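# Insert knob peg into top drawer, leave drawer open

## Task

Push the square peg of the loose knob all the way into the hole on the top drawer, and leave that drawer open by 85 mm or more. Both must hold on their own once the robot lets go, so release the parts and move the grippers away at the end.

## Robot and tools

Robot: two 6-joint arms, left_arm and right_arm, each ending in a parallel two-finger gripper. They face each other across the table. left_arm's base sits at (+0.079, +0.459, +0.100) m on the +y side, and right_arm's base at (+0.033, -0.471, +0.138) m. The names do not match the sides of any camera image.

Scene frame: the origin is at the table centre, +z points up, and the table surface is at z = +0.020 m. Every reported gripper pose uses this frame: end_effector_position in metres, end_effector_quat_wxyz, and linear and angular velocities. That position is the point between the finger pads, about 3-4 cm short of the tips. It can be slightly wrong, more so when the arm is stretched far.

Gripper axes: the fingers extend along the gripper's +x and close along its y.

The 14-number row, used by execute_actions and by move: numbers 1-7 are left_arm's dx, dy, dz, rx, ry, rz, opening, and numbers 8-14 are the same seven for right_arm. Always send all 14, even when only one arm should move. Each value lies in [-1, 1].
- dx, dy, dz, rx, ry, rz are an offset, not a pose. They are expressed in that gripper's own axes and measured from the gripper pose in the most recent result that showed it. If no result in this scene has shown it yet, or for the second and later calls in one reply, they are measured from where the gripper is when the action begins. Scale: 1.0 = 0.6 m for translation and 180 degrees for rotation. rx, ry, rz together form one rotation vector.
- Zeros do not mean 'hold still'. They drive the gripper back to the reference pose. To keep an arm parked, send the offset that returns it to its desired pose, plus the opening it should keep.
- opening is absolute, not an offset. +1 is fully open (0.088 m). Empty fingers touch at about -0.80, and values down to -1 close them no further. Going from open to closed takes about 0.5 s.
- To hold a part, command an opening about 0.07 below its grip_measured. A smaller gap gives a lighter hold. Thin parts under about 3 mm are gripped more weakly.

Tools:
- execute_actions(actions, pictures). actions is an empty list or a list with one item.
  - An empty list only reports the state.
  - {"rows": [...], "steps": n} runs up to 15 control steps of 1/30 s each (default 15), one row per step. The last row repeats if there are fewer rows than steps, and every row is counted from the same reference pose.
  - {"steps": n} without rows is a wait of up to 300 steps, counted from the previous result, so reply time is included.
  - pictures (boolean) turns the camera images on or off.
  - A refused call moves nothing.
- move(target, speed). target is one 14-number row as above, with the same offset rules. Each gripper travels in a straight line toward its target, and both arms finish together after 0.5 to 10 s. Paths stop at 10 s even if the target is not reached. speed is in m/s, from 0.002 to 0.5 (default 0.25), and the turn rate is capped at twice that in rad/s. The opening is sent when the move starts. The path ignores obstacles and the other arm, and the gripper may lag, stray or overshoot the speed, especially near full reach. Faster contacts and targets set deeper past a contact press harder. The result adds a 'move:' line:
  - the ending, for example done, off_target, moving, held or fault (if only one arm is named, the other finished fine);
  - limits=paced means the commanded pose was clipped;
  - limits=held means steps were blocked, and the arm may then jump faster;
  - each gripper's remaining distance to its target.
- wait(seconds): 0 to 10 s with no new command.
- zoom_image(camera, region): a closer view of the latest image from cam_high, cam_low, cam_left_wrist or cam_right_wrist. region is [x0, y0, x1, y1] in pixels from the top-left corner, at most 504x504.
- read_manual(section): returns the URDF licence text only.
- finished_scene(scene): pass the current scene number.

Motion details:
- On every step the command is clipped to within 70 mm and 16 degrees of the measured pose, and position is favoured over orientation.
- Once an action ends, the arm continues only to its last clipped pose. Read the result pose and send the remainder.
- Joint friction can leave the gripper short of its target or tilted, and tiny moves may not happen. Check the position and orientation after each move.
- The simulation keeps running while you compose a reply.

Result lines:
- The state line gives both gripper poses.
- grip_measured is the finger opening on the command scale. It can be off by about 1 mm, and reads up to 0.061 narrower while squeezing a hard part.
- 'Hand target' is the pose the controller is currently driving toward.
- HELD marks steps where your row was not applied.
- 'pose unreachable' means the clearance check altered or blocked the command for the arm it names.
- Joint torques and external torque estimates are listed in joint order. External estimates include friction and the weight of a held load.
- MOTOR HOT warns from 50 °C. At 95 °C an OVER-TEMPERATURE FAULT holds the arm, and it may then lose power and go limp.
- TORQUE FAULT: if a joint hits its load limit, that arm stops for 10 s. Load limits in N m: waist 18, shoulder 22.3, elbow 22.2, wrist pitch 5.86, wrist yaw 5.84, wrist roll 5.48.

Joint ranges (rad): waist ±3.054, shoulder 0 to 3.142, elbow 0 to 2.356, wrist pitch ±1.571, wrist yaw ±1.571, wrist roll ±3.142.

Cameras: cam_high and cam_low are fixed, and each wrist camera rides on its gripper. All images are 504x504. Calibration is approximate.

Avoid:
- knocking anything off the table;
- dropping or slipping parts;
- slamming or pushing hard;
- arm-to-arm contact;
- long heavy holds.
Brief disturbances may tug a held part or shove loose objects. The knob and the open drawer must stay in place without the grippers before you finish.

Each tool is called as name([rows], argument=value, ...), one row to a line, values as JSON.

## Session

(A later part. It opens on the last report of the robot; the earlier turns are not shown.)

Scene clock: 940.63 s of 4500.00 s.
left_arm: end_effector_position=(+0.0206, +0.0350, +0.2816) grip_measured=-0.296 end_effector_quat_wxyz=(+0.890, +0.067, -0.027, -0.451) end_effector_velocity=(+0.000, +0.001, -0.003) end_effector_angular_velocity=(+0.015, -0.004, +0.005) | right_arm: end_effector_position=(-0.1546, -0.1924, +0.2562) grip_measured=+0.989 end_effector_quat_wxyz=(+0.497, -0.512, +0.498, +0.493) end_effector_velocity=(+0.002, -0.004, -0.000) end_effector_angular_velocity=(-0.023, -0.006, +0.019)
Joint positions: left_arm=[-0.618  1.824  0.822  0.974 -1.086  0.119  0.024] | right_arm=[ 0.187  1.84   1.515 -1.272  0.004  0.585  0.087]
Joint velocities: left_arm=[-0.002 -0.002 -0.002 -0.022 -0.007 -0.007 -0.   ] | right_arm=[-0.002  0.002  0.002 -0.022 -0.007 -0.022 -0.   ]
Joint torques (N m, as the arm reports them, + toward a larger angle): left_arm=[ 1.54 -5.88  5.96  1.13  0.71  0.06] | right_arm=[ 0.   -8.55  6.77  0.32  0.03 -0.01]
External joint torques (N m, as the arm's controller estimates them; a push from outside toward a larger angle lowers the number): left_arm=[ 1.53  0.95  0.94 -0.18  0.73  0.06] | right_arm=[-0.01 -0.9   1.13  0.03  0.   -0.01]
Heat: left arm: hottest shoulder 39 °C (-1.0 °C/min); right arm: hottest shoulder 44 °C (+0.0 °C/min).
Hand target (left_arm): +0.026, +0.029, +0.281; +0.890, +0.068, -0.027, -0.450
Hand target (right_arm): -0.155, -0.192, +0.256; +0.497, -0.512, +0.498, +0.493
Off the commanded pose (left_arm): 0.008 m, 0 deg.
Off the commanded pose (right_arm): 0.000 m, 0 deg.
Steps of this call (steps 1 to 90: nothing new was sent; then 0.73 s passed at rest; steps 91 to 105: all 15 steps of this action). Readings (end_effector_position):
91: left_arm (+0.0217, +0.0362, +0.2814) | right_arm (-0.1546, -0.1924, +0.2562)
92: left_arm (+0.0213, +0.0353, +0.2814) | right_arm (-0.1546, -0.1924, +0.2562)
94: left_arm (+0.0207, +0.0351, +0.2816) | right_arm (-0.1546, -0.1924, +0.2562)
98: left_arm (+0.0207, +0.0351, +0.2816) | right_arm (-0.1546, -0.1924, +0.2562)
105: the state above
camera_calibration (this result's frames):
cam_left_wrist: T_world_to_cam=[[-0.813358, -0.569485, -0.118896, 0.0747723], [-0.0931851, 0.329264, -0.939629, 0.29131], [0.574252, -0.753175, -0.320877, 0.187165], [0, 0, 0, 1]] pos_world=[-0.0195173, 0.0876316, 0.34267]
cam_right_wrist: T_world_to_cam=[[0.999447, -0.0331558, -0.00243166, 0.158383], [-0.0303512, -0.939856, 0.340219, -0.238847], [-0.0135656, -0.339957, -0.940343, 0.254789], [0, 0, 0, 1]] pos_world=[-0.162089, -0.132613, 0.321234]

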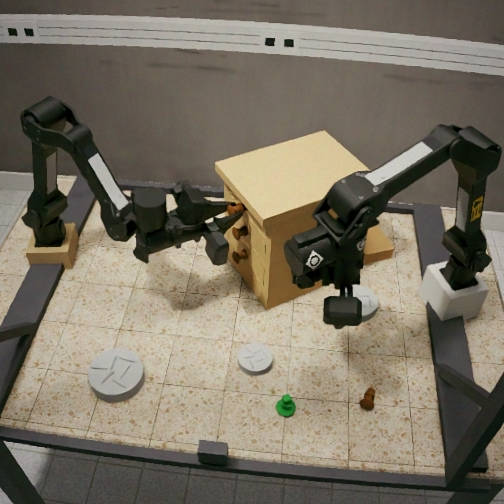

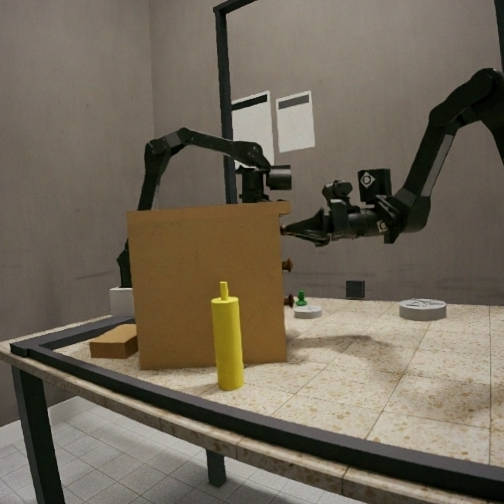

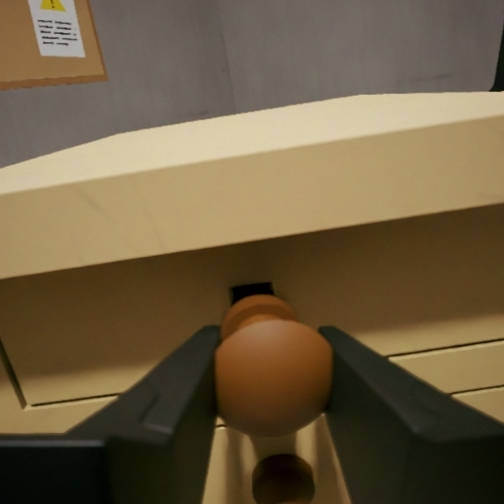

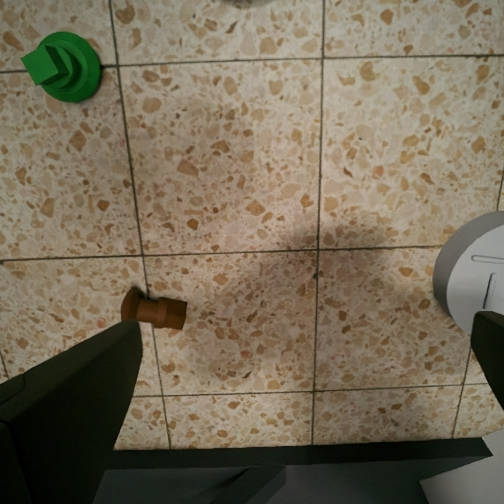

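execute_actions([
  {"rows":[[-0.014,0.012,0.012,0,0,0,-0.6,0,0,0,0,0,0,1],[-0.014,0.012,0.012,0,0,0,-0.6,0,0,0,0,0,0,1],[-0.003,0.002,0.003,0,0,0,-0.6,0,0,0,0,0,0,1]],"steps":12},
])

zoom_image(camera="cam_left_wrist", region=[180, 200, 380, 360])

zoom_image(camera="cam_low", region=[270, 200, 320, 240])

Scene clock: 949.20 s of 4500.00 s.
left_arm: end_effector_position=(+0.0204, +0.0364, +0.2815) grip_measured=-0.296 end_effector_quat_wxyz=(+0.889, +0.071, -0.027, -0.452) end_effector_velocity=(+0.000, +0.001, -0.001) end_effector_angular_velocity=(+0.002, +0.002, +0.005) | right_arm: end_effector_position=(-0.1546, -0.1924, +0.2562) grip_measured=+0.989 end_effector_quat_wxyz=(+0.497, -0.512, +0.498, +0.493) end_effector_velocity=(-0.000, -0.003, +0.000) end_effector_angular_velocity=(-0.010, +0.002, +0.010)
Joint positions: left_arm=[-0.619  1.817  0.818  0.964 -1.086  0.119  0.024] | right_arm=[ 0.187  1.84   1.515 -1.272  0.004  0.585  0.087]
Joint velocities: left_arm=[-0.002 -0.002 -0.002 -0.007 -0.007 -0.007 -0.   ] | right_arm=[ 0.002 -0.002 -0.002 -0.007 -0.007 -0.007  0.   ]
Joint torques (N m, as the arm reports them, + toward a larger angle): left_arm=[-0.13 -7.25  4.56  1.5  -0.17  0.06] | right_arm=[-0.01 -8.58  6.78  0.31  0.03 -0.01]
External joint torques (N m, as the arm's controller estimates them; a push from outside toward a larger angle lowers the number): left_arm=[-0.13 -0.45 -0.5   0.17 -0.15  0.06] | right_arm=[-0.01 -0.91  1.14  0.03  0.   -0.01]
Heat: left arm: hottest shoulder 39 °C (-1.0 °C/min); right arm: hottest shoulder 44 °C (+0.0 °C/min).
Hand target (left_arm): +0.020, +0.037, +0.283; +0.890, +0.067, -0.027, -0.451
Hand target (right_arm): -0.155, -0.192, +0.256; +0.497, -0.512, +0.498, +0.493
Off the commanded pose (left_arm): 0.002 m, 0 deg.
Off the commanded pose (right_arm): 0.000 m, 0 deg.
Steps of this call (steps 1 to 90: nothing new was sent; then 5.17 s passed at rest; steps 91 to 102: all 12 steps of this action). Readings (end_effector_position):
91: left_arm (+0.0205, +0.0355, +0.2818) | right_arm (-0.1546, -0.1924, +0.2562)
92: left_arm (+0.0203, +0.0363, +0.2816) | right_arm (-0.1546, -0.1924, +0.2562)
94: left_arm (+0.0204, +0.0364, +0.2815) | right_arm (-0.1546, -0.1924, +0.2562)
98: left_arm (+0.0204, +0.0364, +0.2815) | right_arm (-0.1546, -0.1924, +0.2562)
102: the state above
camera_calibration (this result's frames):
cam_left_wrist: T_world_to_cam=[[-0.814032, -0.567095, -0.125517, 0.0771958], [-0.0894069, 0.335872, -0.937655, 0.289877], [0.573897, -0.752059, -0.324113, 0.189165], [0, 0, 0, 1]] pos_world=[-0.0198044, 0.088679, 0.342805]
cam_right_wrist: T_world_to_cam=[[0.999447, -0.0331558, -0.00243166, 0.158383], [-0.0303512, -0.939856, 0.340219, -0.238847], [-0.0135656, -0.339957, -0.940343, 0.254789], [0, 0, 0, 1]] pos_world=[-0.162089, -0.132613, 0.321234]

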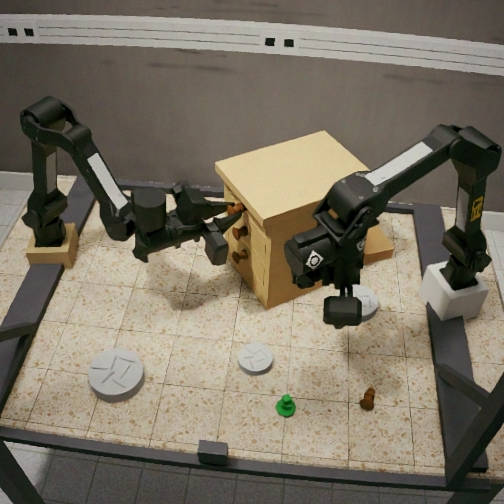

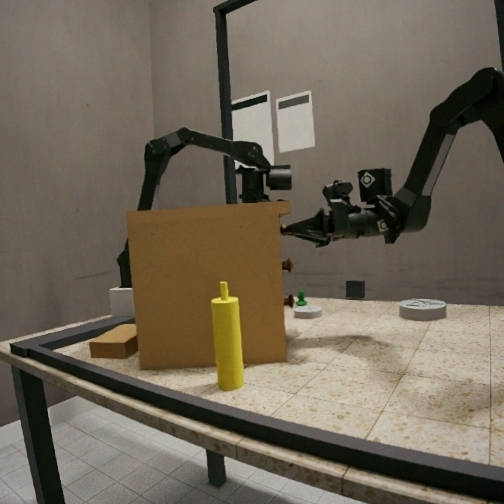

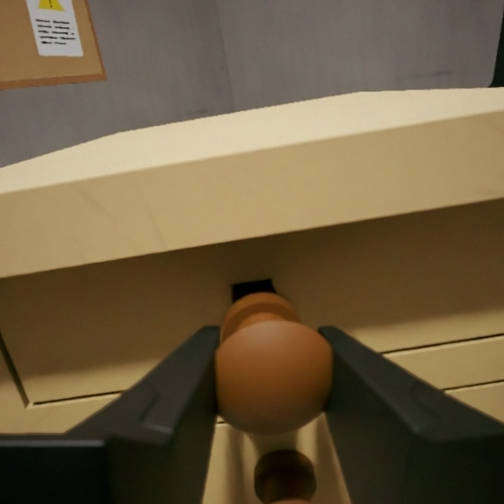

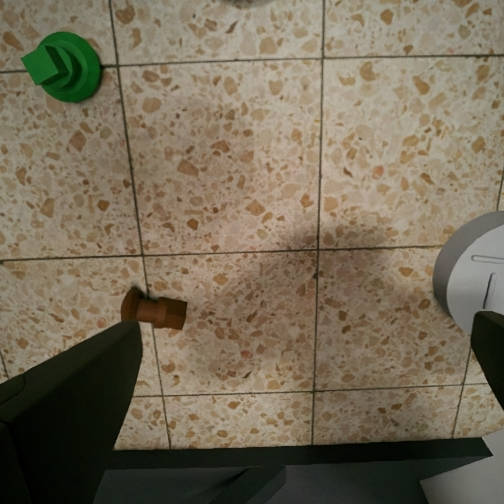

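Region (180, 200, 380, 360) of cam_left_wrist's 504x504 image, scaled by 2.520, with more detail than that image has; it fills the top 403 rows of this view, and the rest is white.

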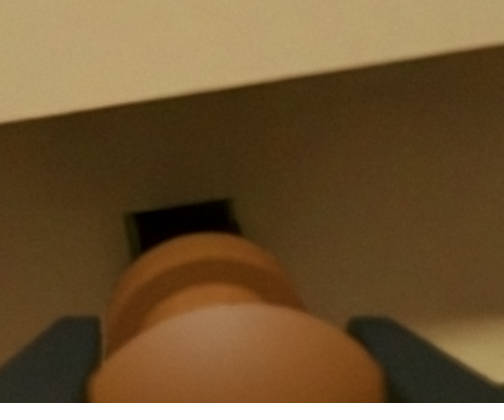

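Region (270, 200, 320, 240) of cam_low's 504x504 image, scaled by 10.080, with more detail than that image has; it fills the top 403 rows of this view, and the rest is white.

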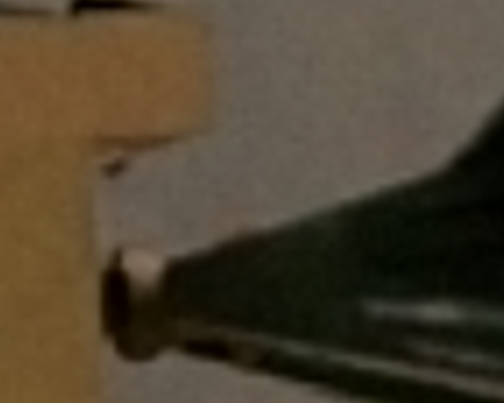

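execute_actions([
  {"rows":[[-0.006,0.01,0.025,0,0,0,-0.6,0,0,0,0,0,0,1],[-0.006,0.01,0.025,0,0,0,-0.6,0,0,0,0,0,0,1],[0,0.002,0.004,0,0,0,-0.6,0,0,0,0,0,0,1]],"steps":12},
])

zoom_image(camera="cam_left_wrist", region=[180, 200, 380, 360])

Scene clock: 954.63 s of 4500.00 s.
left_arm: end_effector_position=(+0.0208, +0.0371, +0.2829) grip_measured=-0.296 end_effector_quat_wxyz=(+0.889, +0.074, -0.027, -0.452) end_effector_velocity=(+0.000, +0.001, -0.003) end_effector_angular_velocity=(+0.015, -0.004, +0.005) | right_arm: end_effector_position=(-0.1546, -0.1924, +0.2562) grip_measured=+0.989 end_effector_quat_wxyz=(+0.497, -0.512, +0.498, +0.493) end_effector_velocity=(+0.001, -0.006, +0.000) end_effector_angular_velocity=(-0.023, -0.006, +0.024)
Joint positions: left_arm=[-0.619  1.808  0.818  0.949 -1.086  0.12   0.024] | right_arm=[ 0.187  1.84   1.515 -1.272  0.004  0.585  0.087]
Joint velocities: left_arm=[-0.002 -0.002 -0.002 -0.022 -0.007 -0.007 -0.   ] | right_arm=[ 0.002 -0.002 -0.002 -0.022 -0.007 -0.022 -0.   ]
Joint torques (N m, as the arm reports them, + toward a larger angle): left_arm=[-0.09 -7.09  4.67  1.56 -0.04 -0.02] | right_arm=[ 0.05 -8.55  6.78  0.31  0.03 -0.01]
External joint torques (N m, as the arm's controller estimates them; a push from outside toward a larger angle lowers the number): left_arm=[-0.09 -0.34 -0.41  0.24 -0.02 -0.02] | right_arm=[-0.03 -0.84  1.13  0.04  0.01 -0.01]
Heat: left arm: hottest shoulder 39 °C (-1.0 °C/min); right arm: hottest shoulder 44 °C (+0.0 °C/min).
Hand target (left_arm): +0.021, +0.037, +0.284; +0.889, +0.071, -0.027, -0.452
Hand target (right_arm): -0.155, -0.192, +0.256; +0.497, -0.512, +0.498, +0.493
Off the commanded pose (left_arm): 0.001 m, 0 deg.
Off the commanded pose (right_arm): 0.000 m, 0 deg.
Steps of this call (steps 1 to 90: nothing new was sent; then 2.03 s passed at rest; steps 91 to 102: all 12 steps of this action). Readings (end_effector_position):
91: left_arm (+0.0206, +0.0367, +0.2819) | right_arm (-0.1546, -0.1924, +0.2562)
92: left_arm (+0.0207, +0.0371, +0.2820) | right_arm (-0.1546, -0.1924, +0.2562)
94: left_arm (+0.0208, +0.0371, +0.2824) | right_arm (-0.1546, -0.1924, +0.2562)
98: left_arm (+0.0208, +0.0371, +0.2826) | right_arm (-0.1546, -0.1924, +0.2562)
102: the state above
camera_calibration (this result's frames):
cam_left_wrist: T_world_to_cam=[[-0.813652, -0.566357, -0.131186, 0.0795942], [-0.0866009, 0.341219, -0.935986, 0.290192], [0.574866, -0.750206, -0.32668, 0.190556], [0, 0, 0, 1]] pos_world=[-0.0196512, 0.0890162, 0.344308]
cam_right_wrist: T_world_to_cam=[[0.999447, -0.0331558, -0.00243166, 0.158383], [-0.0303512, -0.939856, 0.340219, -0.238847], [-0.0135656, -0.339957, -0.940343, 0.254789], [0, 0, 0, 1]] pos_world=[-0.162089, -0.132613, 0.321234]

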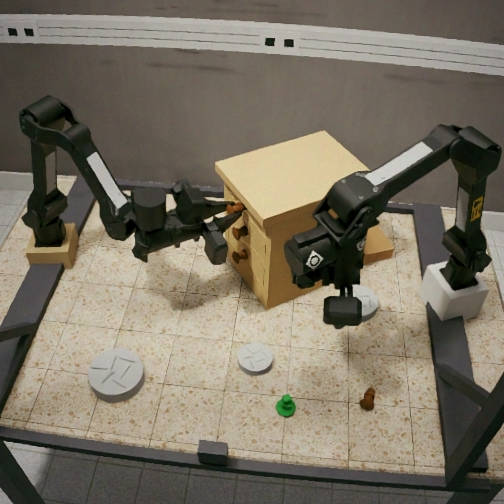

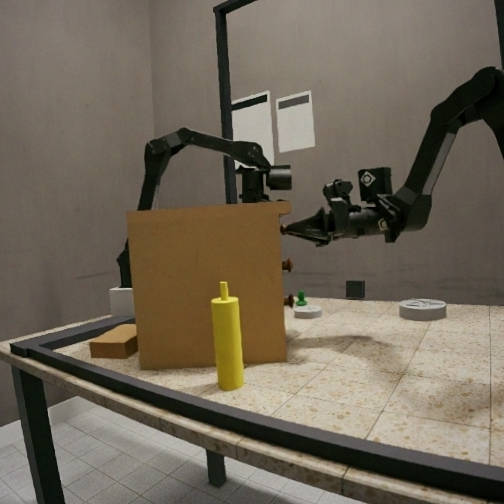

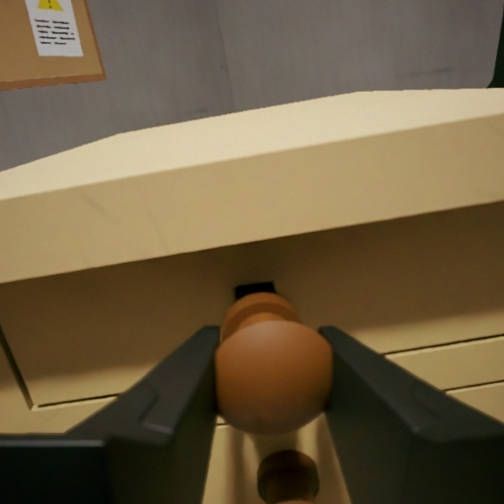

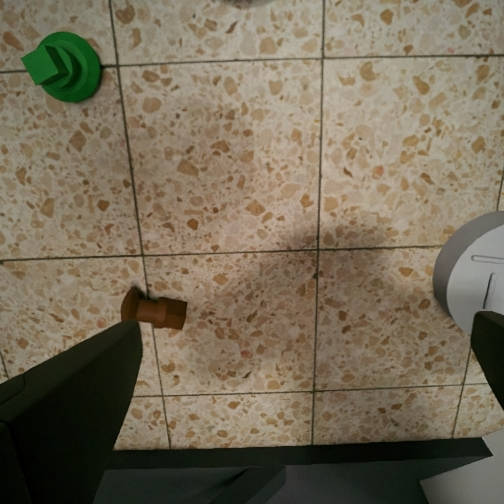

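Region (180, 200, 380, 360) of cam_left_wrist's 504x504 image, scaled by 2.520, with more detail than that image has; it fills the top 403 rows of this view, and the rest is white.

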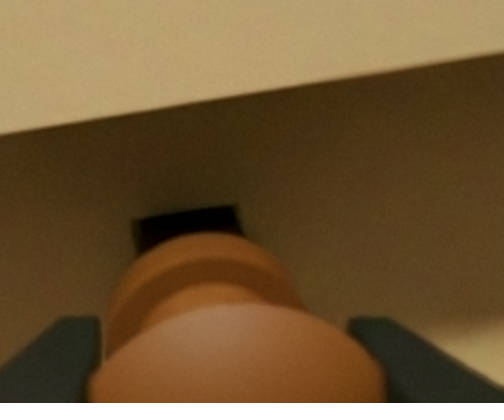

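execute_actions([
  {"rows":[[0.012,0,0.002,0,0,0,-0.6,0,0,0,0,0,0,1]],"steps":15},
])

zoom_image(camera="cam_left_wrist", region=[180, 200, 380, 360])

Scene clock: 960.20 s of 4500.00 s.
left_arm: end_effector_position=(+0.0218, +0.0358, +0.2828) grip_measured=-0.296 end_effector_quat_wxyz=(+0.888, +0.075, -0.027, -0.454) end_effector_velocity=(-0.002, +0.000, -0.003) end_effector_angular_velocity=(+0.016, -0.003, -0.010) | right_arm: end_effector_position=(-0.1546, -0.1924, +0.2562) grip_measured=+0.989 end_effector_quat_wxyz=(+0.497, -0.512, +0.498, +0.493) end_effector_velocity=(+0.001, -0.002, +0.000) end_effector_angular_velocity=(-0.010, +0.002, +0.005)
Joint positions: left_arm=[-0.614  1.808  0.819  0.947 -1.077  0.12   0.024] | right_arm=[ 0.187  1.84   1.515 -1.272  0.004  0.585  0.087]
Joint velocities: left_arm=[-0.002 -0.002 -0.002 -0.022  0.007 -0.007 -0.   ] | right_arm=[-0.002 -0.002 -0.002 -0.007 -0.007 -0.007 -0.   ]
Joint torques (N m, as the arm reports them, + toward a larger angle): left_arm=[ 0.98 -6.01  6.06  1.11  0.3   0.12] | right_arm=[ 0.   -8.56  6.74  0.3   0.02 -0.02]
External joint torques (N m, as the arm's controller estimates them; a push from outside toward a larger angle lowers the number): left_arm=[ 1.03  0.79  0.92 -0.22  0.31  0.12] | right_arm=[ 0.   -0.91  1.12  0.02 -0.01 -0.02]
Heat: left arm: hottest shoulder 40 °C (+0.0 °C/min); right arm: hottest shoulder 44 °C (+0.0 °C/min).
Hand target (left_arm): +0.025, +0.031, +0.284; +0.889, +0.074, -0.027, -0.452
Hand target (right_arm): -0.155, -0.192, +0.256; +0.497, -0.512, +0.498, +0.493
Off the commanded pose (left_arm): 0.006 m, 0 deg.
Off the commanded pose (right_arm): 0.000 m, 0 deg.
Steps of this call (steps 1 to 90: nothing new was sent; then 2.07 s passed at rest; steps 91 to 105: all 15 steps of this action). Readings (end_effector_position):
91: left_arm (+0.0210, +0.0370, +0.2829) | right_arm (-0.1546, -0.1924, +0.2562)
92: left_arm (+0.0214, +0.0366, +0.2829) | right_arm (-0.1546, -0.1924, +0.2562)
94: left_arm (+0.0219, +0.0361, +0.2829) | right_arm (-0.1546, -0.1924, +0.2562)
98: left_arm (+0.0217, +0.0360, +0.2827) | right_arm (-0.1546, -0.1924, +0.2562)
105: the state above
camera_calibration (this result's frames):
cam_left_wrist: T_world_to_cam=[[-0.815976, -0.562741, -0.132311, 0.0799031], [-0.0848802, 0.343026, -0.935483, 0.290436], [0.571821, -0.752101, -0.327666, 0.189379], [0, 0, 0, 1]] pos_world=[-0.0184393, 0.0877697, 0.344323]
cam_right_wrist: T_world_to_cam=[[0.999447, -0.0331558, -0.00243166, 0.158383], [-0.0303512, -0.939856, 0.340219, -0.238847], [-0.0135656, -0.339957, -0.940343, 0.254789], [0, 0, 0, 1]] pos_world=[-0.162089, -0.132613, 0.321234]

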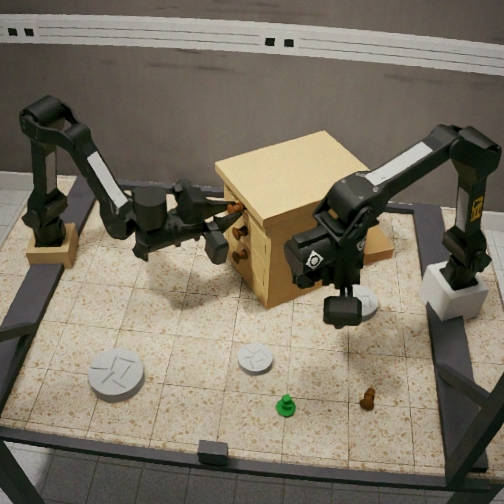

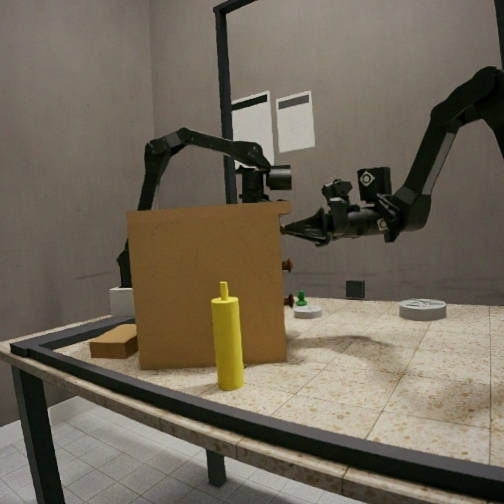

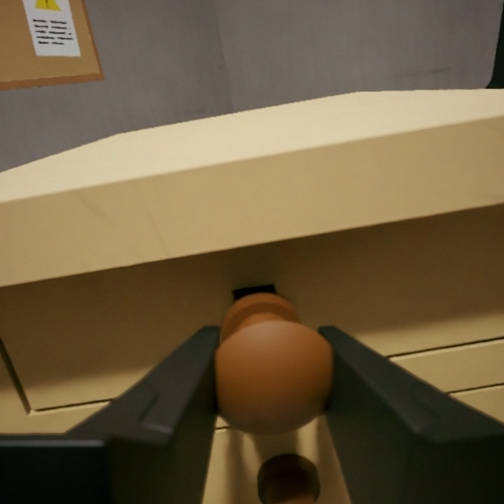

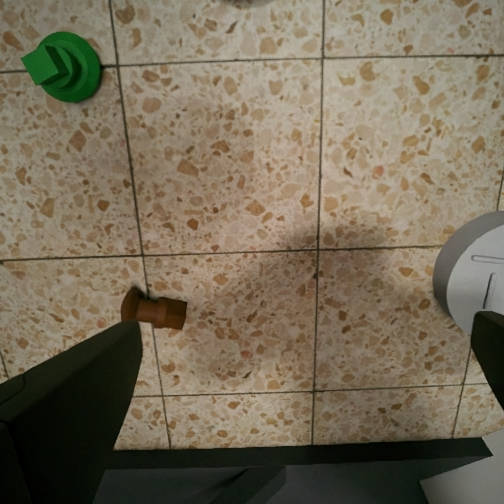

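Region (180, 200, 380, 360) of cam_left_wrist's 504x504 image, scaled by 2.520, with more detail than that image has; it fills the top 403 rows of this view, and the rest is white.

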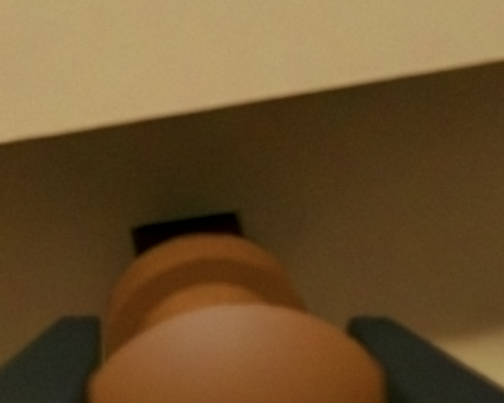

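execute_actions([
  {"rows":[[0.03,0,0.002,0,0,0,-0.6,0,0,0,0,0,0,1]],"steps":15},
])

zoom_image(camera="cam_left_wrist", region=[180, 200, 380, 360])

Scene clock: 964.60 s of 4500.00 s.
left_arm: end_effector_position=(+0.0286, +0.0271, +0.2840) grip_measured=-0.296 end_effector_quat_wxyz=(+0.887, +0.073, -0.026, -0.456) end_effector_velocity=(+0.000, -0.001, +0.003) end_effector_angular_velocity=(-0.015, +0.011, -0.005) | right_arm: end_effector_position=(-0.1546, -0.1924, +0.2562) grip_measured=+0.989 end_effector_quat_wxyz=(+0.497, -0.512, +0.498, +0.493) end_effector_velocity=(+0.003, -0.001, +0.000) end_effector_angular_velocity=(-0.002, -0.010, +0.005)
Joint positions: left_arm=[-0.584  1.82   0.84   0.94  -1.042  0.121  0.024] | right_arm=[ 0.187  1.84   1.515 -1.272  0.004  0.585  0.087]
Joint velocities: left_arm=[ 0.002 -0.002  0.002  0.007  0.007 -0.007  0.   ] | right_arm=[-0.002 -0.002 -0.002 -0.007  0.007 -0.007 -0.   ]
Joint torques (N m, as the arm reports them, + toward a larger angle): left_arm=[ 1.13 -5.55  6.58  1.15  0.34  0.17] | right_arm=[-0.01 -8.53  6.74  0.31  0.03 -0.01]
External joint torques (N m, as the arm's controller estimates them; a push from outside toward a larger angle lowers the number): left_arm=[ 1.12  1.42  1.42 -0.21  0.37  0.17] | right_arm=[ 0.01 -0.85  1.1   0.03 -0.01 -0.02]
Heat: left arm: hottest shoulder 39 °C (+0.0 °C/min); right arm: hottest shoulder 44 °C (+0.0 °C/min).
Hand target (left_arm): +0.032, +0.021, +0.284; +0.888, +0.075, -0.027, -0.454
Hand target (right_arm): -0.155, -0.192, +0.256; +0.497, -0.512, +0.498, +0.493
Off the commanded pose (left_arm): 0.007 m, 0 deg.
Off the commanded pose (right_arm): 0.000 m, 0 deg.
Steps of this call (steps 1 to 90: nothing new was sent; then 0.90 s passed at rest; steps 91 to 105: all 15 steps of this action). Readings (end_effector_position):
91: left_arm (+0.0219, +0.0350, +0.2832) | right_arm (-0.1546, -0.1924, +0.2562)
92: left_arm (+0.0225, +0.0339, +0.2836) | right_arm (-0.1546, -0.1924, +0.2562)
94: left_arm (+0.0267, +0.0299, +0.2845) | right_arm (-0.1546, -0.1924, +0.2562)
98: left_arm (+0.0283, +0.0277, +0.2837) | right_arm (-0.1546, -0.1924, +0.2562)
105: the state above
camera_calibration (this result's frames):
cam_left_wrist: T_world_to_cam=[[-0.818578, -0.559549, -0.129749, 0.0799471], [-0.0852727, 0.341767, -0.935908, 0.295312], [0.56803, -0.75505, -0.327478, 0.17946], [0, 0, 0, 1]] pos_world=[-0.0113139, 0.0793076, 0.345528]
cam_right_wrist: T_world_to_cam=[[0.999447, -0.0331558, -0.00243166, 0.158383], [-0.0303512, -0.939856, 0.340219, -0.238847], [-0.0135656, -0.339957, -0.940343, 0.254789], [0, 0, 0, 1]] pos_world=[-0.162089, -0.132613, 0.321234]

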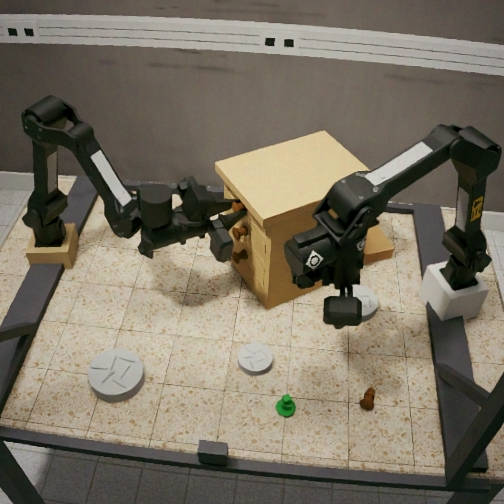

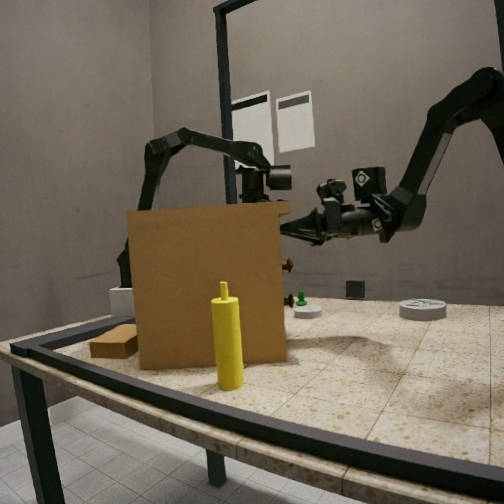

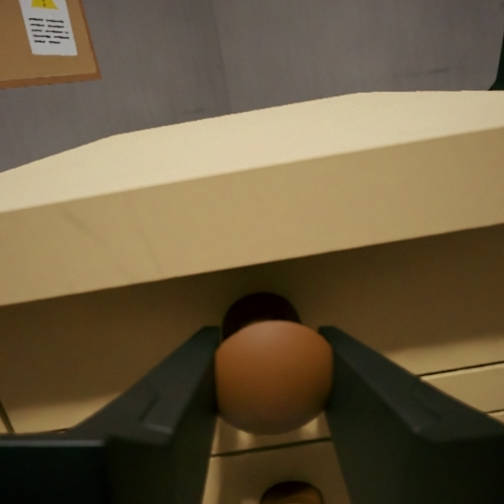

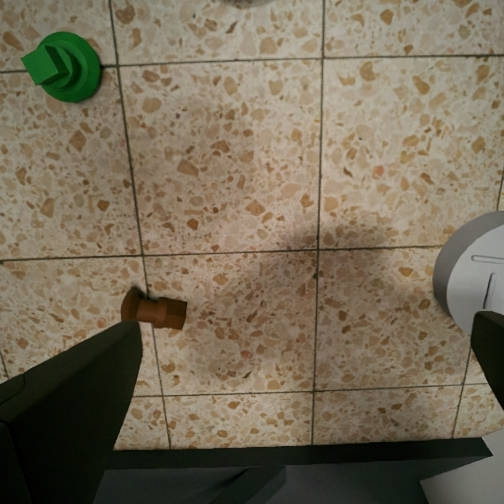

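Region (180, 200, 380, 360) of cam_left_wrist's 504x504 image, scaled by 2.520, with more detail than that image has; it fills the top 403 rows of this view, and the rest is white.

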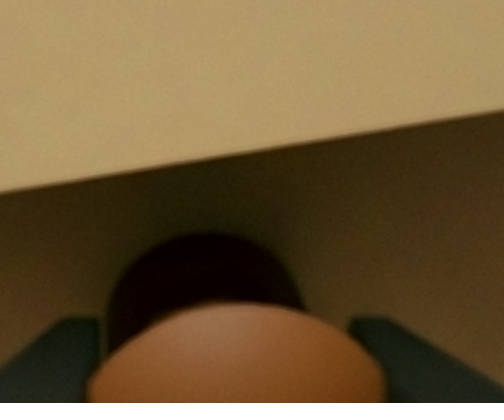

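execute_actions([
  {"rows":[[0.04,0,0,0,0,0,-0.6,0,0,0,0,0,0,1]],"steps":15},
])

zoom_image(camera="cam_low", region=[260, 180, 340, 260])

Scene clock: 967.37 s of 4500.00 s.
left_arm: end_effector_position=(+0.0295, +0.0235, +0.2828) grip_measured=-0.296 end_effector_quat_wxyz=(+0.885, +0.075, -0.027, -0.459) end_effector_velocity=(+0.002, +0.002, -0.001) end_effector_angular_velocity=(-0.007, +0.006, +0.020) | right_arm: end_effector_position=(-0.1546, -0.1924, +0.2562) grip_measured=+0.989 end_effector_quat_wxyz=(+0.497, -0.512, +0.498, +0.493) end_effector_velocity=(-0.003, -0.001, +0.000) end_effector_angular_velocity=(-0.006, +0.022, -0.010)
Joint positions: left_arm=[-0.576  1.828  0.846  0.939 -1.026  0.122  0.024] | right_arm=[ 0.187  1.84   1.515 -1.272  0.004  0.585  0.087]
Joint velocities: left_arm=[-0.002  0.002 -0.002  0.007 -0.022 -0.007 -0.   ] | right_arm=[-0.002 -0.002 -0.002  0.007 -0.022  0.007  0.   ]
Joint torques (N m, as the arm reports them, + toward a larger angle): left_arm=[ 3.71 -4.03  8.62  1.09  1.49  0.16] | right_arm=[ 0.03 -8.55  6.73  0.31  0.02 -0.02]
External joint torques (N m, as the arm's controller estimates them; a push from outside toward a larger angle lowers the number): left_arm=[ 3.7   2.92  3.46 -0.27  1.51  0.16] | right_arm=[-0.02 -0.87  1.08  0.02  0.   -0.02]
Heat: left arm: hottest shoulder 39 °C (+0.0 °C/min); right arm: hottest shoulder 44 °C (+0.0 °C/min).
Hand target (left_arm): +0.043, +0.009, +0.284; +0.887, +0.074, -0.027, -0.456
Hand target (right_arm): -0.155, -0.192, +0.256; +0.497, -0.512, +0.498, +0.493
Off the commanded pose (left_arm): 0.021 m, 1 deg.
Off the commanded pose (right_arm): 0.000 m, 0 deg.
Steps of this call (steps 1 to 68: nothing new was sent; steps 69 to 83: all 15 steps of this action). Readings (end_effector_position):
69: left_arm (+0.0290, +0.0259, +0.2838) | right_arm (-0.1546, -0.1924, +0.2562)
70: left_arm (+0.0301, +0.0246, +0.2835) | right_arm (-0.1546, -0.1924, +0.2562)
72: left_arm (+0.0297, +0.0244, +0.2831) | right_arm (-0.1546, -0.1924, +0.2562)
76: left_arm (+0.0296, +0.0238, +0.2830) | right_arm (-0.1546, -0.1924, +0.2562)
83: the state above
camera_calibration (this result's frames):
cam_left_wrist: T_world_to_cam=[[-0.822819, -0.552486, -0.13315, 0.0794601], [-0.0809167, 0.345801, -0.934812, 0.294924], [0.562514, -0.758407, -0.329237, 0.176633], [0, 0, 0, 1]] pos_world=[-0.0101132, 0.0758754, 0.344433]
cam_right_wrist: T_world_to_cam=[[0.999447, -0.0331558, -0.00243166, 0.158383], [-0.0303512, -0.939856, 0.340219, -0.238847], [-0.0135656, -0.339957, -0.940343, 0.254789], [0, 0, 0, 1]] pos_world=[-0.162089, -0.132613, 0.321234]

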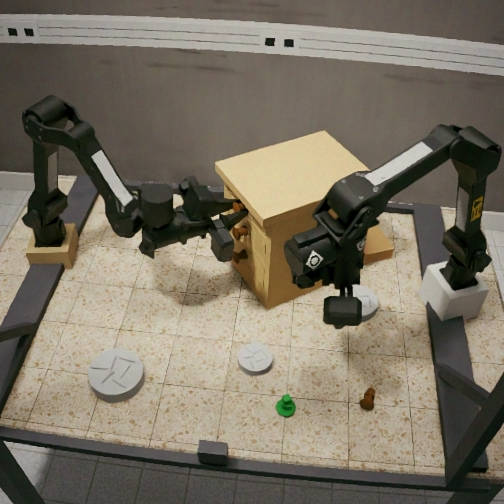

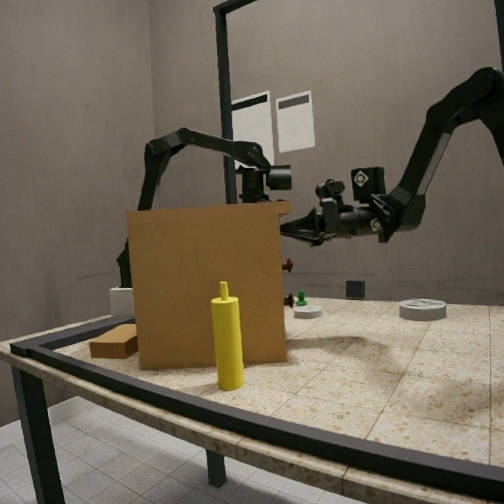

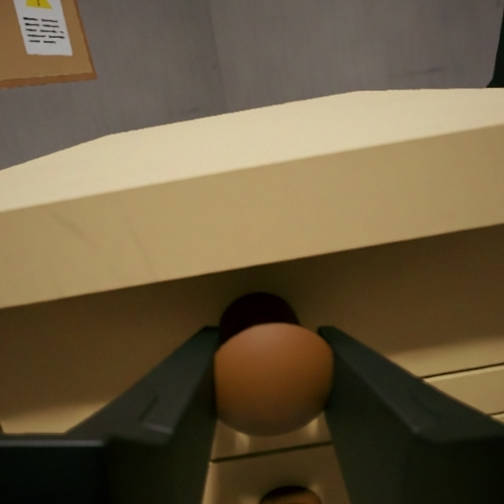

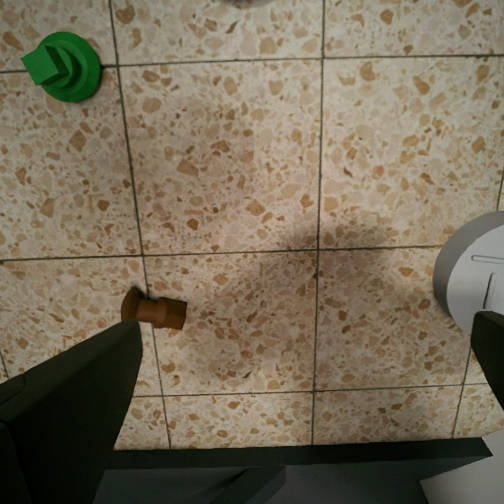

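Region (260, 180, 340, 260) of cam_low's 504x504 image, scaled by 6.300, with more detail than that image has.

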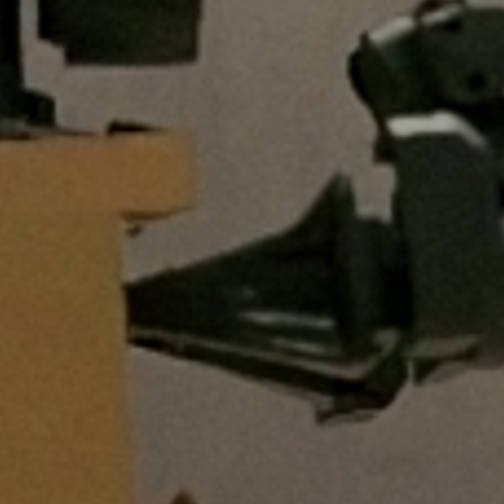

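execute_actions([
  {"rows":[[0.065,0,0,0,0,0,-0.6,0,0,0,0,0,0,1]],"steps":15},
])

Scene clock: 975.80 s of 4500.00 s.
left_arm: end_effector_position=(+0.0326, +0.0175, +0.2820) grip_measured=-0.330 end_effector_quat_wxyz=(+0.884, +0.077, -0.027, -0.460) end_effector_velocity=(+0.000, +0.001, -0.001) end_effector_angular_velocity=(+0.002, +0.003, +0.005) | right_arm: end_effector_position=(-0.1546, -0.1924, +0.2562) grip_measured=+0.989 end_effector_quat_wxyz=(+0.497, -0.512, +0.498, +0.493) end_effector_velocity=(-0.000, -0.000, -0.003) end_effector_angular_velocity=(-0.006, +0.005, +0.005)
Joint positions: left_arm=[-0.56   1.842  0.863  0.937 -1.008  0.127  0.023] | right_arm=[ 0.187  1.84   1.515 -1.272  0.004  0.585  0.087]
Joint velocities: left_arm=[-0.002 -0.002 -0.002 -0.007 -0.007 -0.007 -0.   ] | right_arm=[-0.002  0.002 -0.007  0.007 -0.007 -0.007  0.   ]
Joint torques (N m, as the arm reports them, + toward a larger angle): left_arm=[ 5.58 -2.52 10.73  0.86  2.61  0.15] | right_arm=[ 0.   -8.55  6.74  0.31  0.02 -0.03]
External joint torques (N m, as the arm's controller estimates them; a push from outside toward a larger angle lowers the number): left_arm=[ 5.58  4.57  5.55 -0.51  2.63  0.15] | right_arm=[ 0.02 -0.96  1.12  0.01  0.   -0.03]
Heat: left arm: hottest shoulder 39 °C (+0.0 °C/min); right arm: hottest shoulder 44 °C (+0.0 °C/min).
Hand target (left_arm): +0.053, -0.004, +0.282; +0.885, +0.075, -0.027, -0.459
Hand target (right_arm): -0.155, -0.192, +0.256; +0.497, -0.512, +0.498, +0.493
Off the commanded pose (left_arm): 0.032 m, 0 deg.
Off the commanded pose (right_arm): 0.000 m, 0 deg.
Steps of this call (steps 1 to 90: nothing new was sent; then 4.93 s passed at rest; steps 91 to 105: all 15 steps of this action). Readings (end_effector_position):
91: left_arm (+0.0294, +0.0223, +0.2825) | right_arm (-0.1546, -0.1924, +0.2562)
92: left_arm (+0.0303, +0.0205, +0.2824) | right_arm (-0.1546, -0.1924, +0.2562)
94: left_arm (+0.0328, +0.0179, +0.2823) | right_arm (-0.1546, -0.1924, +0.2562)
98: left_arm (+0.0327, +0.0176, +0.2819) | right_arm (-0.1546, -0.1924, +0.2562)
105: the state above
camera_calibration (this result's frames):
cam_left_wrist: T_world_to_cam=[[-0.82368, -0.550096, -0.137642, 0.0798589], [-0.0769678, 0.348942, -0.933978, 0.296078], [0.561807, -0.758705, -0.329756, 0.170133], [0, 0, 0, 1]] pos_world=[-0.00701513, 0.0696966, 0.343625]
cam_right_wrist: T_world_to_cam=[[0.999447, -0.0331558, -0.00243166, 0.158383], [-0.0303512, -0.939856, 0.340219, -0.238847], [-0.0135656, -0.339957, -0.940343, 0.254789], [0, 0, 0, 1]] pos_world=[-0.162089, -0.132613, 0.321234]

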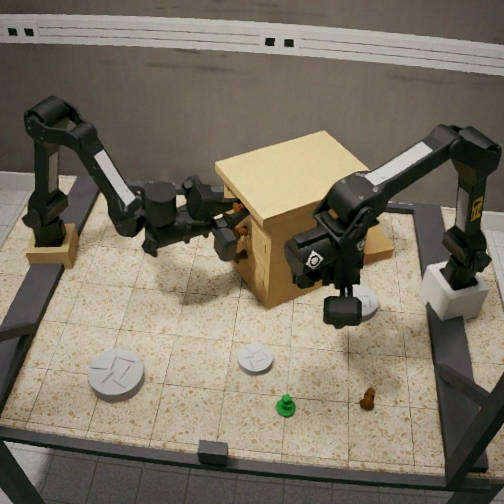

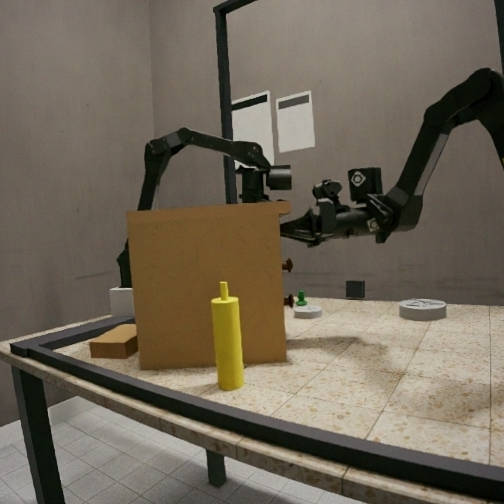

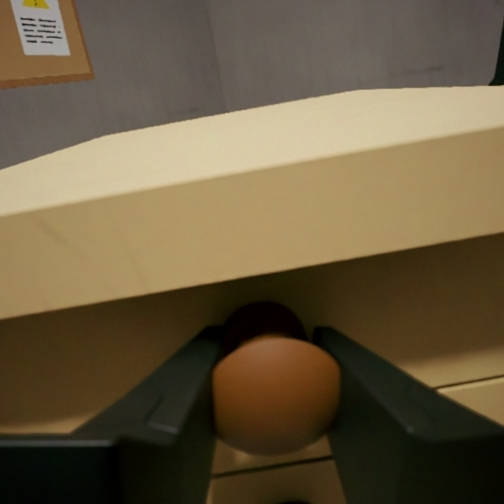

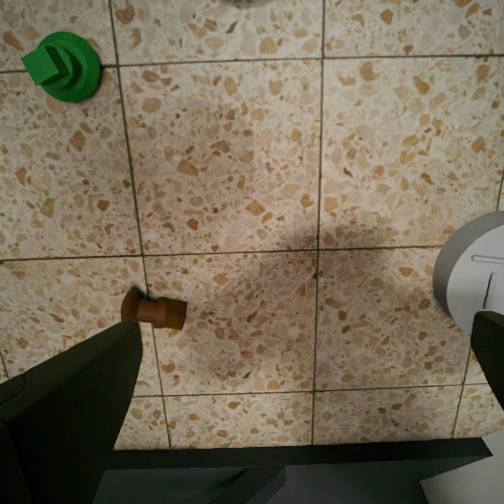

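execute_actions([
  {"rows":[[-0.003,0,0,0,0,0,0.25,0,0,0,0,0,0,1]],"steps":15},
], pictures=false)

move(target=[-0.1,0,0,0,0,0,0.25,0,0,0,0,0,0,1], speed=0.1)

zoom_image(camera="cam_low", region=[260, 190, 330, 320])

Scene clock: 980.47 s of 4500.00 s.
left_arm: end_effector_position=(+0.0287, +0.0176, +0.2821) grip_measured=+0.232 end_effector_quat_wxyz=(+0.881, +0.077, -0.028, -0.465) end_effector_velocity=(+0.002, +0.003, +0.001) end_effector_angular_velocity=(-0.011, +0.016, +0.020) | right_arm: end_effector_position=(-0.1546, -0.1924, +0.2562) grip_measured=+0.989 end_effector_quat_wxyz=(+0.497, -0.512, +0.498, +0.493) end_effector_velocity=(+0.004, +0.000, +0.000) end_effector_angular_velocity=(-0.002, -0.010, -0.014)
Joint positions: left_arm=[-0.568  1.842  0.863  0.937 -1.004  0.127  0.05 ] | right_arm=[ 0.187  1.84   1.515 -1.272  0.004  0.585  0.087]
Joint velocities: left_arm=[-0.002 -0.007 -0.002 -0.007 -0.022 -0.022  0.006] | right_arm=[-0.007 -0.002 -0.002 -0.007  0.007  0.007 -0.   ]
Joint torques (N m, as the arm reports them, + toward a larger angle): left_arm=[ 0.25 -7.53  4.34  1.42 -0.28 -0.03] | right_arm=[ 0.03 -8.52  6.73  0.31  0.03 -0.01]
External joint torques (N m, as the arm's controller estimates them; a push from outside toward a larger angle lowers the number): left_arm=[ 0.26 -0.43 -0.81  0.05 -0.26 -0.02] | right_arm=[ 0.08 -0.85  1.09  0.04 -0.01 -0.01]
Heat: left arm: hottest elbow 41 °C (+2.0 °C/min); right arm: hottest shoulder 44 °C (+0.0 °C/min).
Hand target (left_arm): +0.032, +0.019, +0.282; +0.884, +0.078, -0.028, -0.460
Hand target (right_arm): -0.155, -0.192, +0.256; +0.497, -0.512, +0.498, +0.493
Off the commanded pose (left_arm): 0.003 m, 1 deg.
Off the commanded pose (right_arm): 0.000 m, 0 deg.
Steps of this call (steps 1 to 90: nothing new was sent; then 1.17 s passed at rest; steps 91 to 105: all 15 steps of this action). Readings (end_effector_position):
91: left_arm (+0.0320, +0.0179, +0.2821) | right_arm (-0.1546, -0.1924, +0.2562)
92: left_arm (+0.0309, +0.0179, +0.2821) | right_arm (-0.1546, -0.1924, +0.2562)
94: left_arm (+0.0287, +0.0171, +0.2820) | right_arm (-0.1546, -0.1924, +0.2562)
98: left_arm (+0.0279, +0.0169, +0.2820) | right_arm (-0.1546, -0.1924, +0.2562)
105: the state above

Scene clock: 981.77 s of 4500.00 s.
left_arm: end_effector_position=(-0.0052, +0.0637, +0.2793) grip_measured=+0.247 end_effector_quat_wxyz=(+0.881, +0.083, -0.028, -0.465) end_effector_velocity=(-0.002, +0.004, +0.001) end_effector_angular_velocity=(-0.003, +0.003, +0.010) | right_arm: end_effector_position=(-0.1546, -0.1924, +0.2562) grip_measured=+0.989 end_effector_quat_wxyz=(+0.497, -0.512, +0.498, +0.493) end_effector_velocity=(+0.001, -0.006, +0.000) end_effector_angular_velocity=(-0.031, +0.006, +0.004)
Joint positions: left_arm=[-0.722  1.763  0.756  0.938 -1.16   0.111  0.051] | right_arm=[ 0.187  1.84   1.515 -1.272  0.004  0.585  0.087]
Joint velocities: left_arm=[-0.012 -0.007 -0.002 -0.007 -0.022 -0.007 -0.   ] | right_arm=[-0.002 -0.002 -0.002 -0.022 -0.022 -0.007 -0.   ]
Joint torques (N m, as the arm reports them, + toward a larger angle): left_arm=[-0.2  -8.4   3.93  1.25 -0.22 -0.07] | right_arm=[ 0.03 -8.54  6.74  0.32  0.03 -0.01]
External joint torques (N m, as the arm's controller estimates them; a push from outside toward a larger angle lowers the number): left_arm=[-0.19 -2.01 -1.12 -0.04 -0.18 -0.07] | right_arm=[ 0.03 -0.86  1.1   0.04  0.   -0.02]
Heat: left arm: hottest elbow 41 °C (+2.0 °C/min); right arm: hottest shoulder 44 °C (+0.0 °C/min).
Hand target (left_arm): -0.005, +0.067, +0.283; +0.882, +0.077, -0.027, -0.465
Hand target (right_arm): -0.155, -0.192, +0.256; +0.497, -0.512, +0.498, +0.493
Off the commanded pose (left_arm): 0.005 m, 1 deg.
Off the commanded pose (right_arm): 0.000 m, 0 deg.
move: done
camera_calibration (this result's frames):
cam_left_wrist: T_world_to_cam=[[-0.828738, -0.539671, -0.14815, 0.0760691], [-0.0674679, 0.35914, -0.930842, 0.27306], [0.555555, -0.761429, -0.334044, 0.226943], [0, 0, 0, 1]] pos_world=[-0.0446154, 0.115787, 0.341255]
cam_right_wrist: T_world_to_cam=[[0.999447, -0.0331558, -0.00243166, 0.158383], [-0.0303512, -0.939856, 0.340219, -0.238847], [-0.0135656, -0.339957, -0.940343, 0.254789], [0, 0, 0, 1]] pos_world=[-0.162089, -0.132613, 0.321234]

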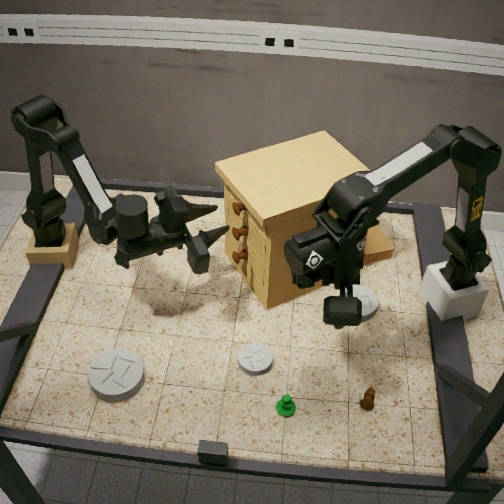

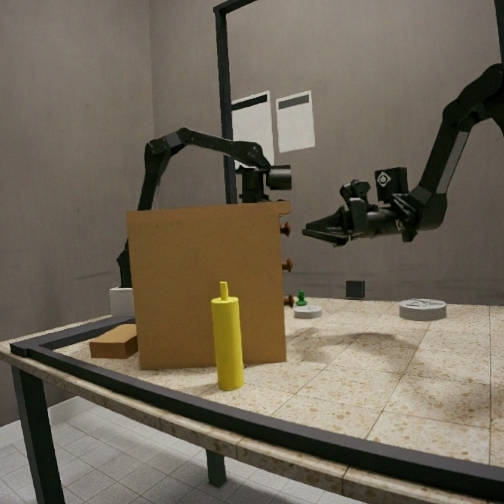

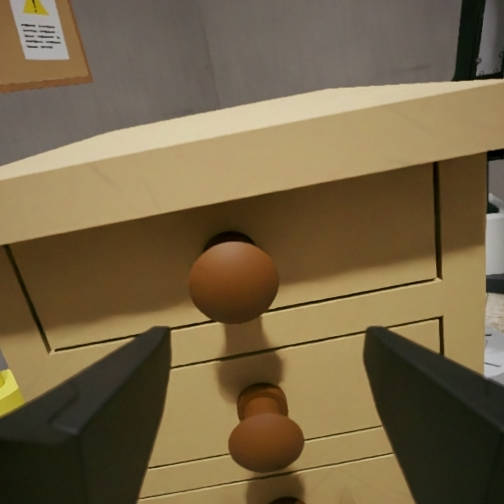

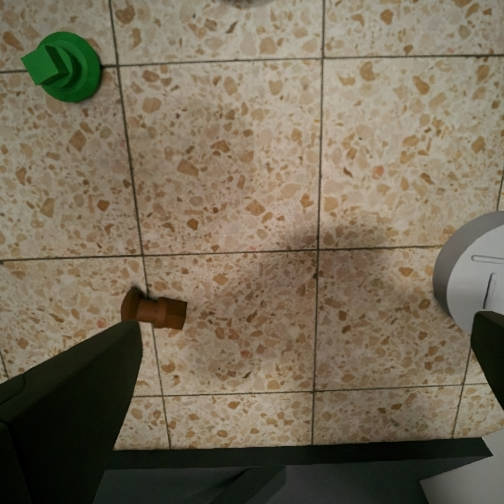

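Region (260, 190, 330, 320) of cam_low's 504x504 image, scaled by 3.877, with more detail than that image has; it fills the left 271 columns of this view, and the rest is white.

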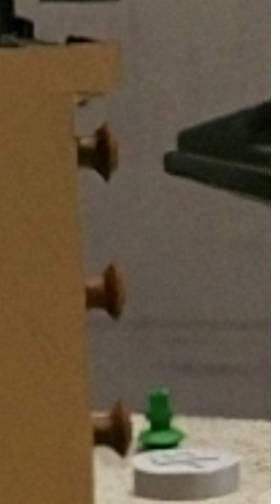

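zoom_image(camera="cam_low", region=[270, 215, 310, 280])

Region (270, 215, 310, 280) of cam_low's 504x504 image, scaled by 7.754, with more detail than that image has; it fills the left 310 columns of this view, and the rest is white.

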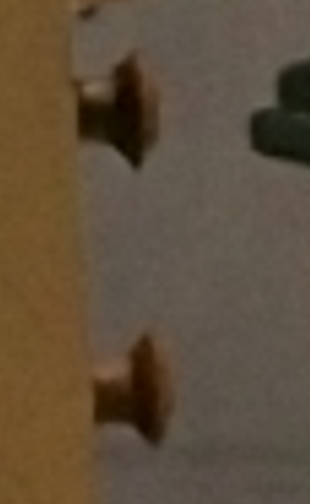

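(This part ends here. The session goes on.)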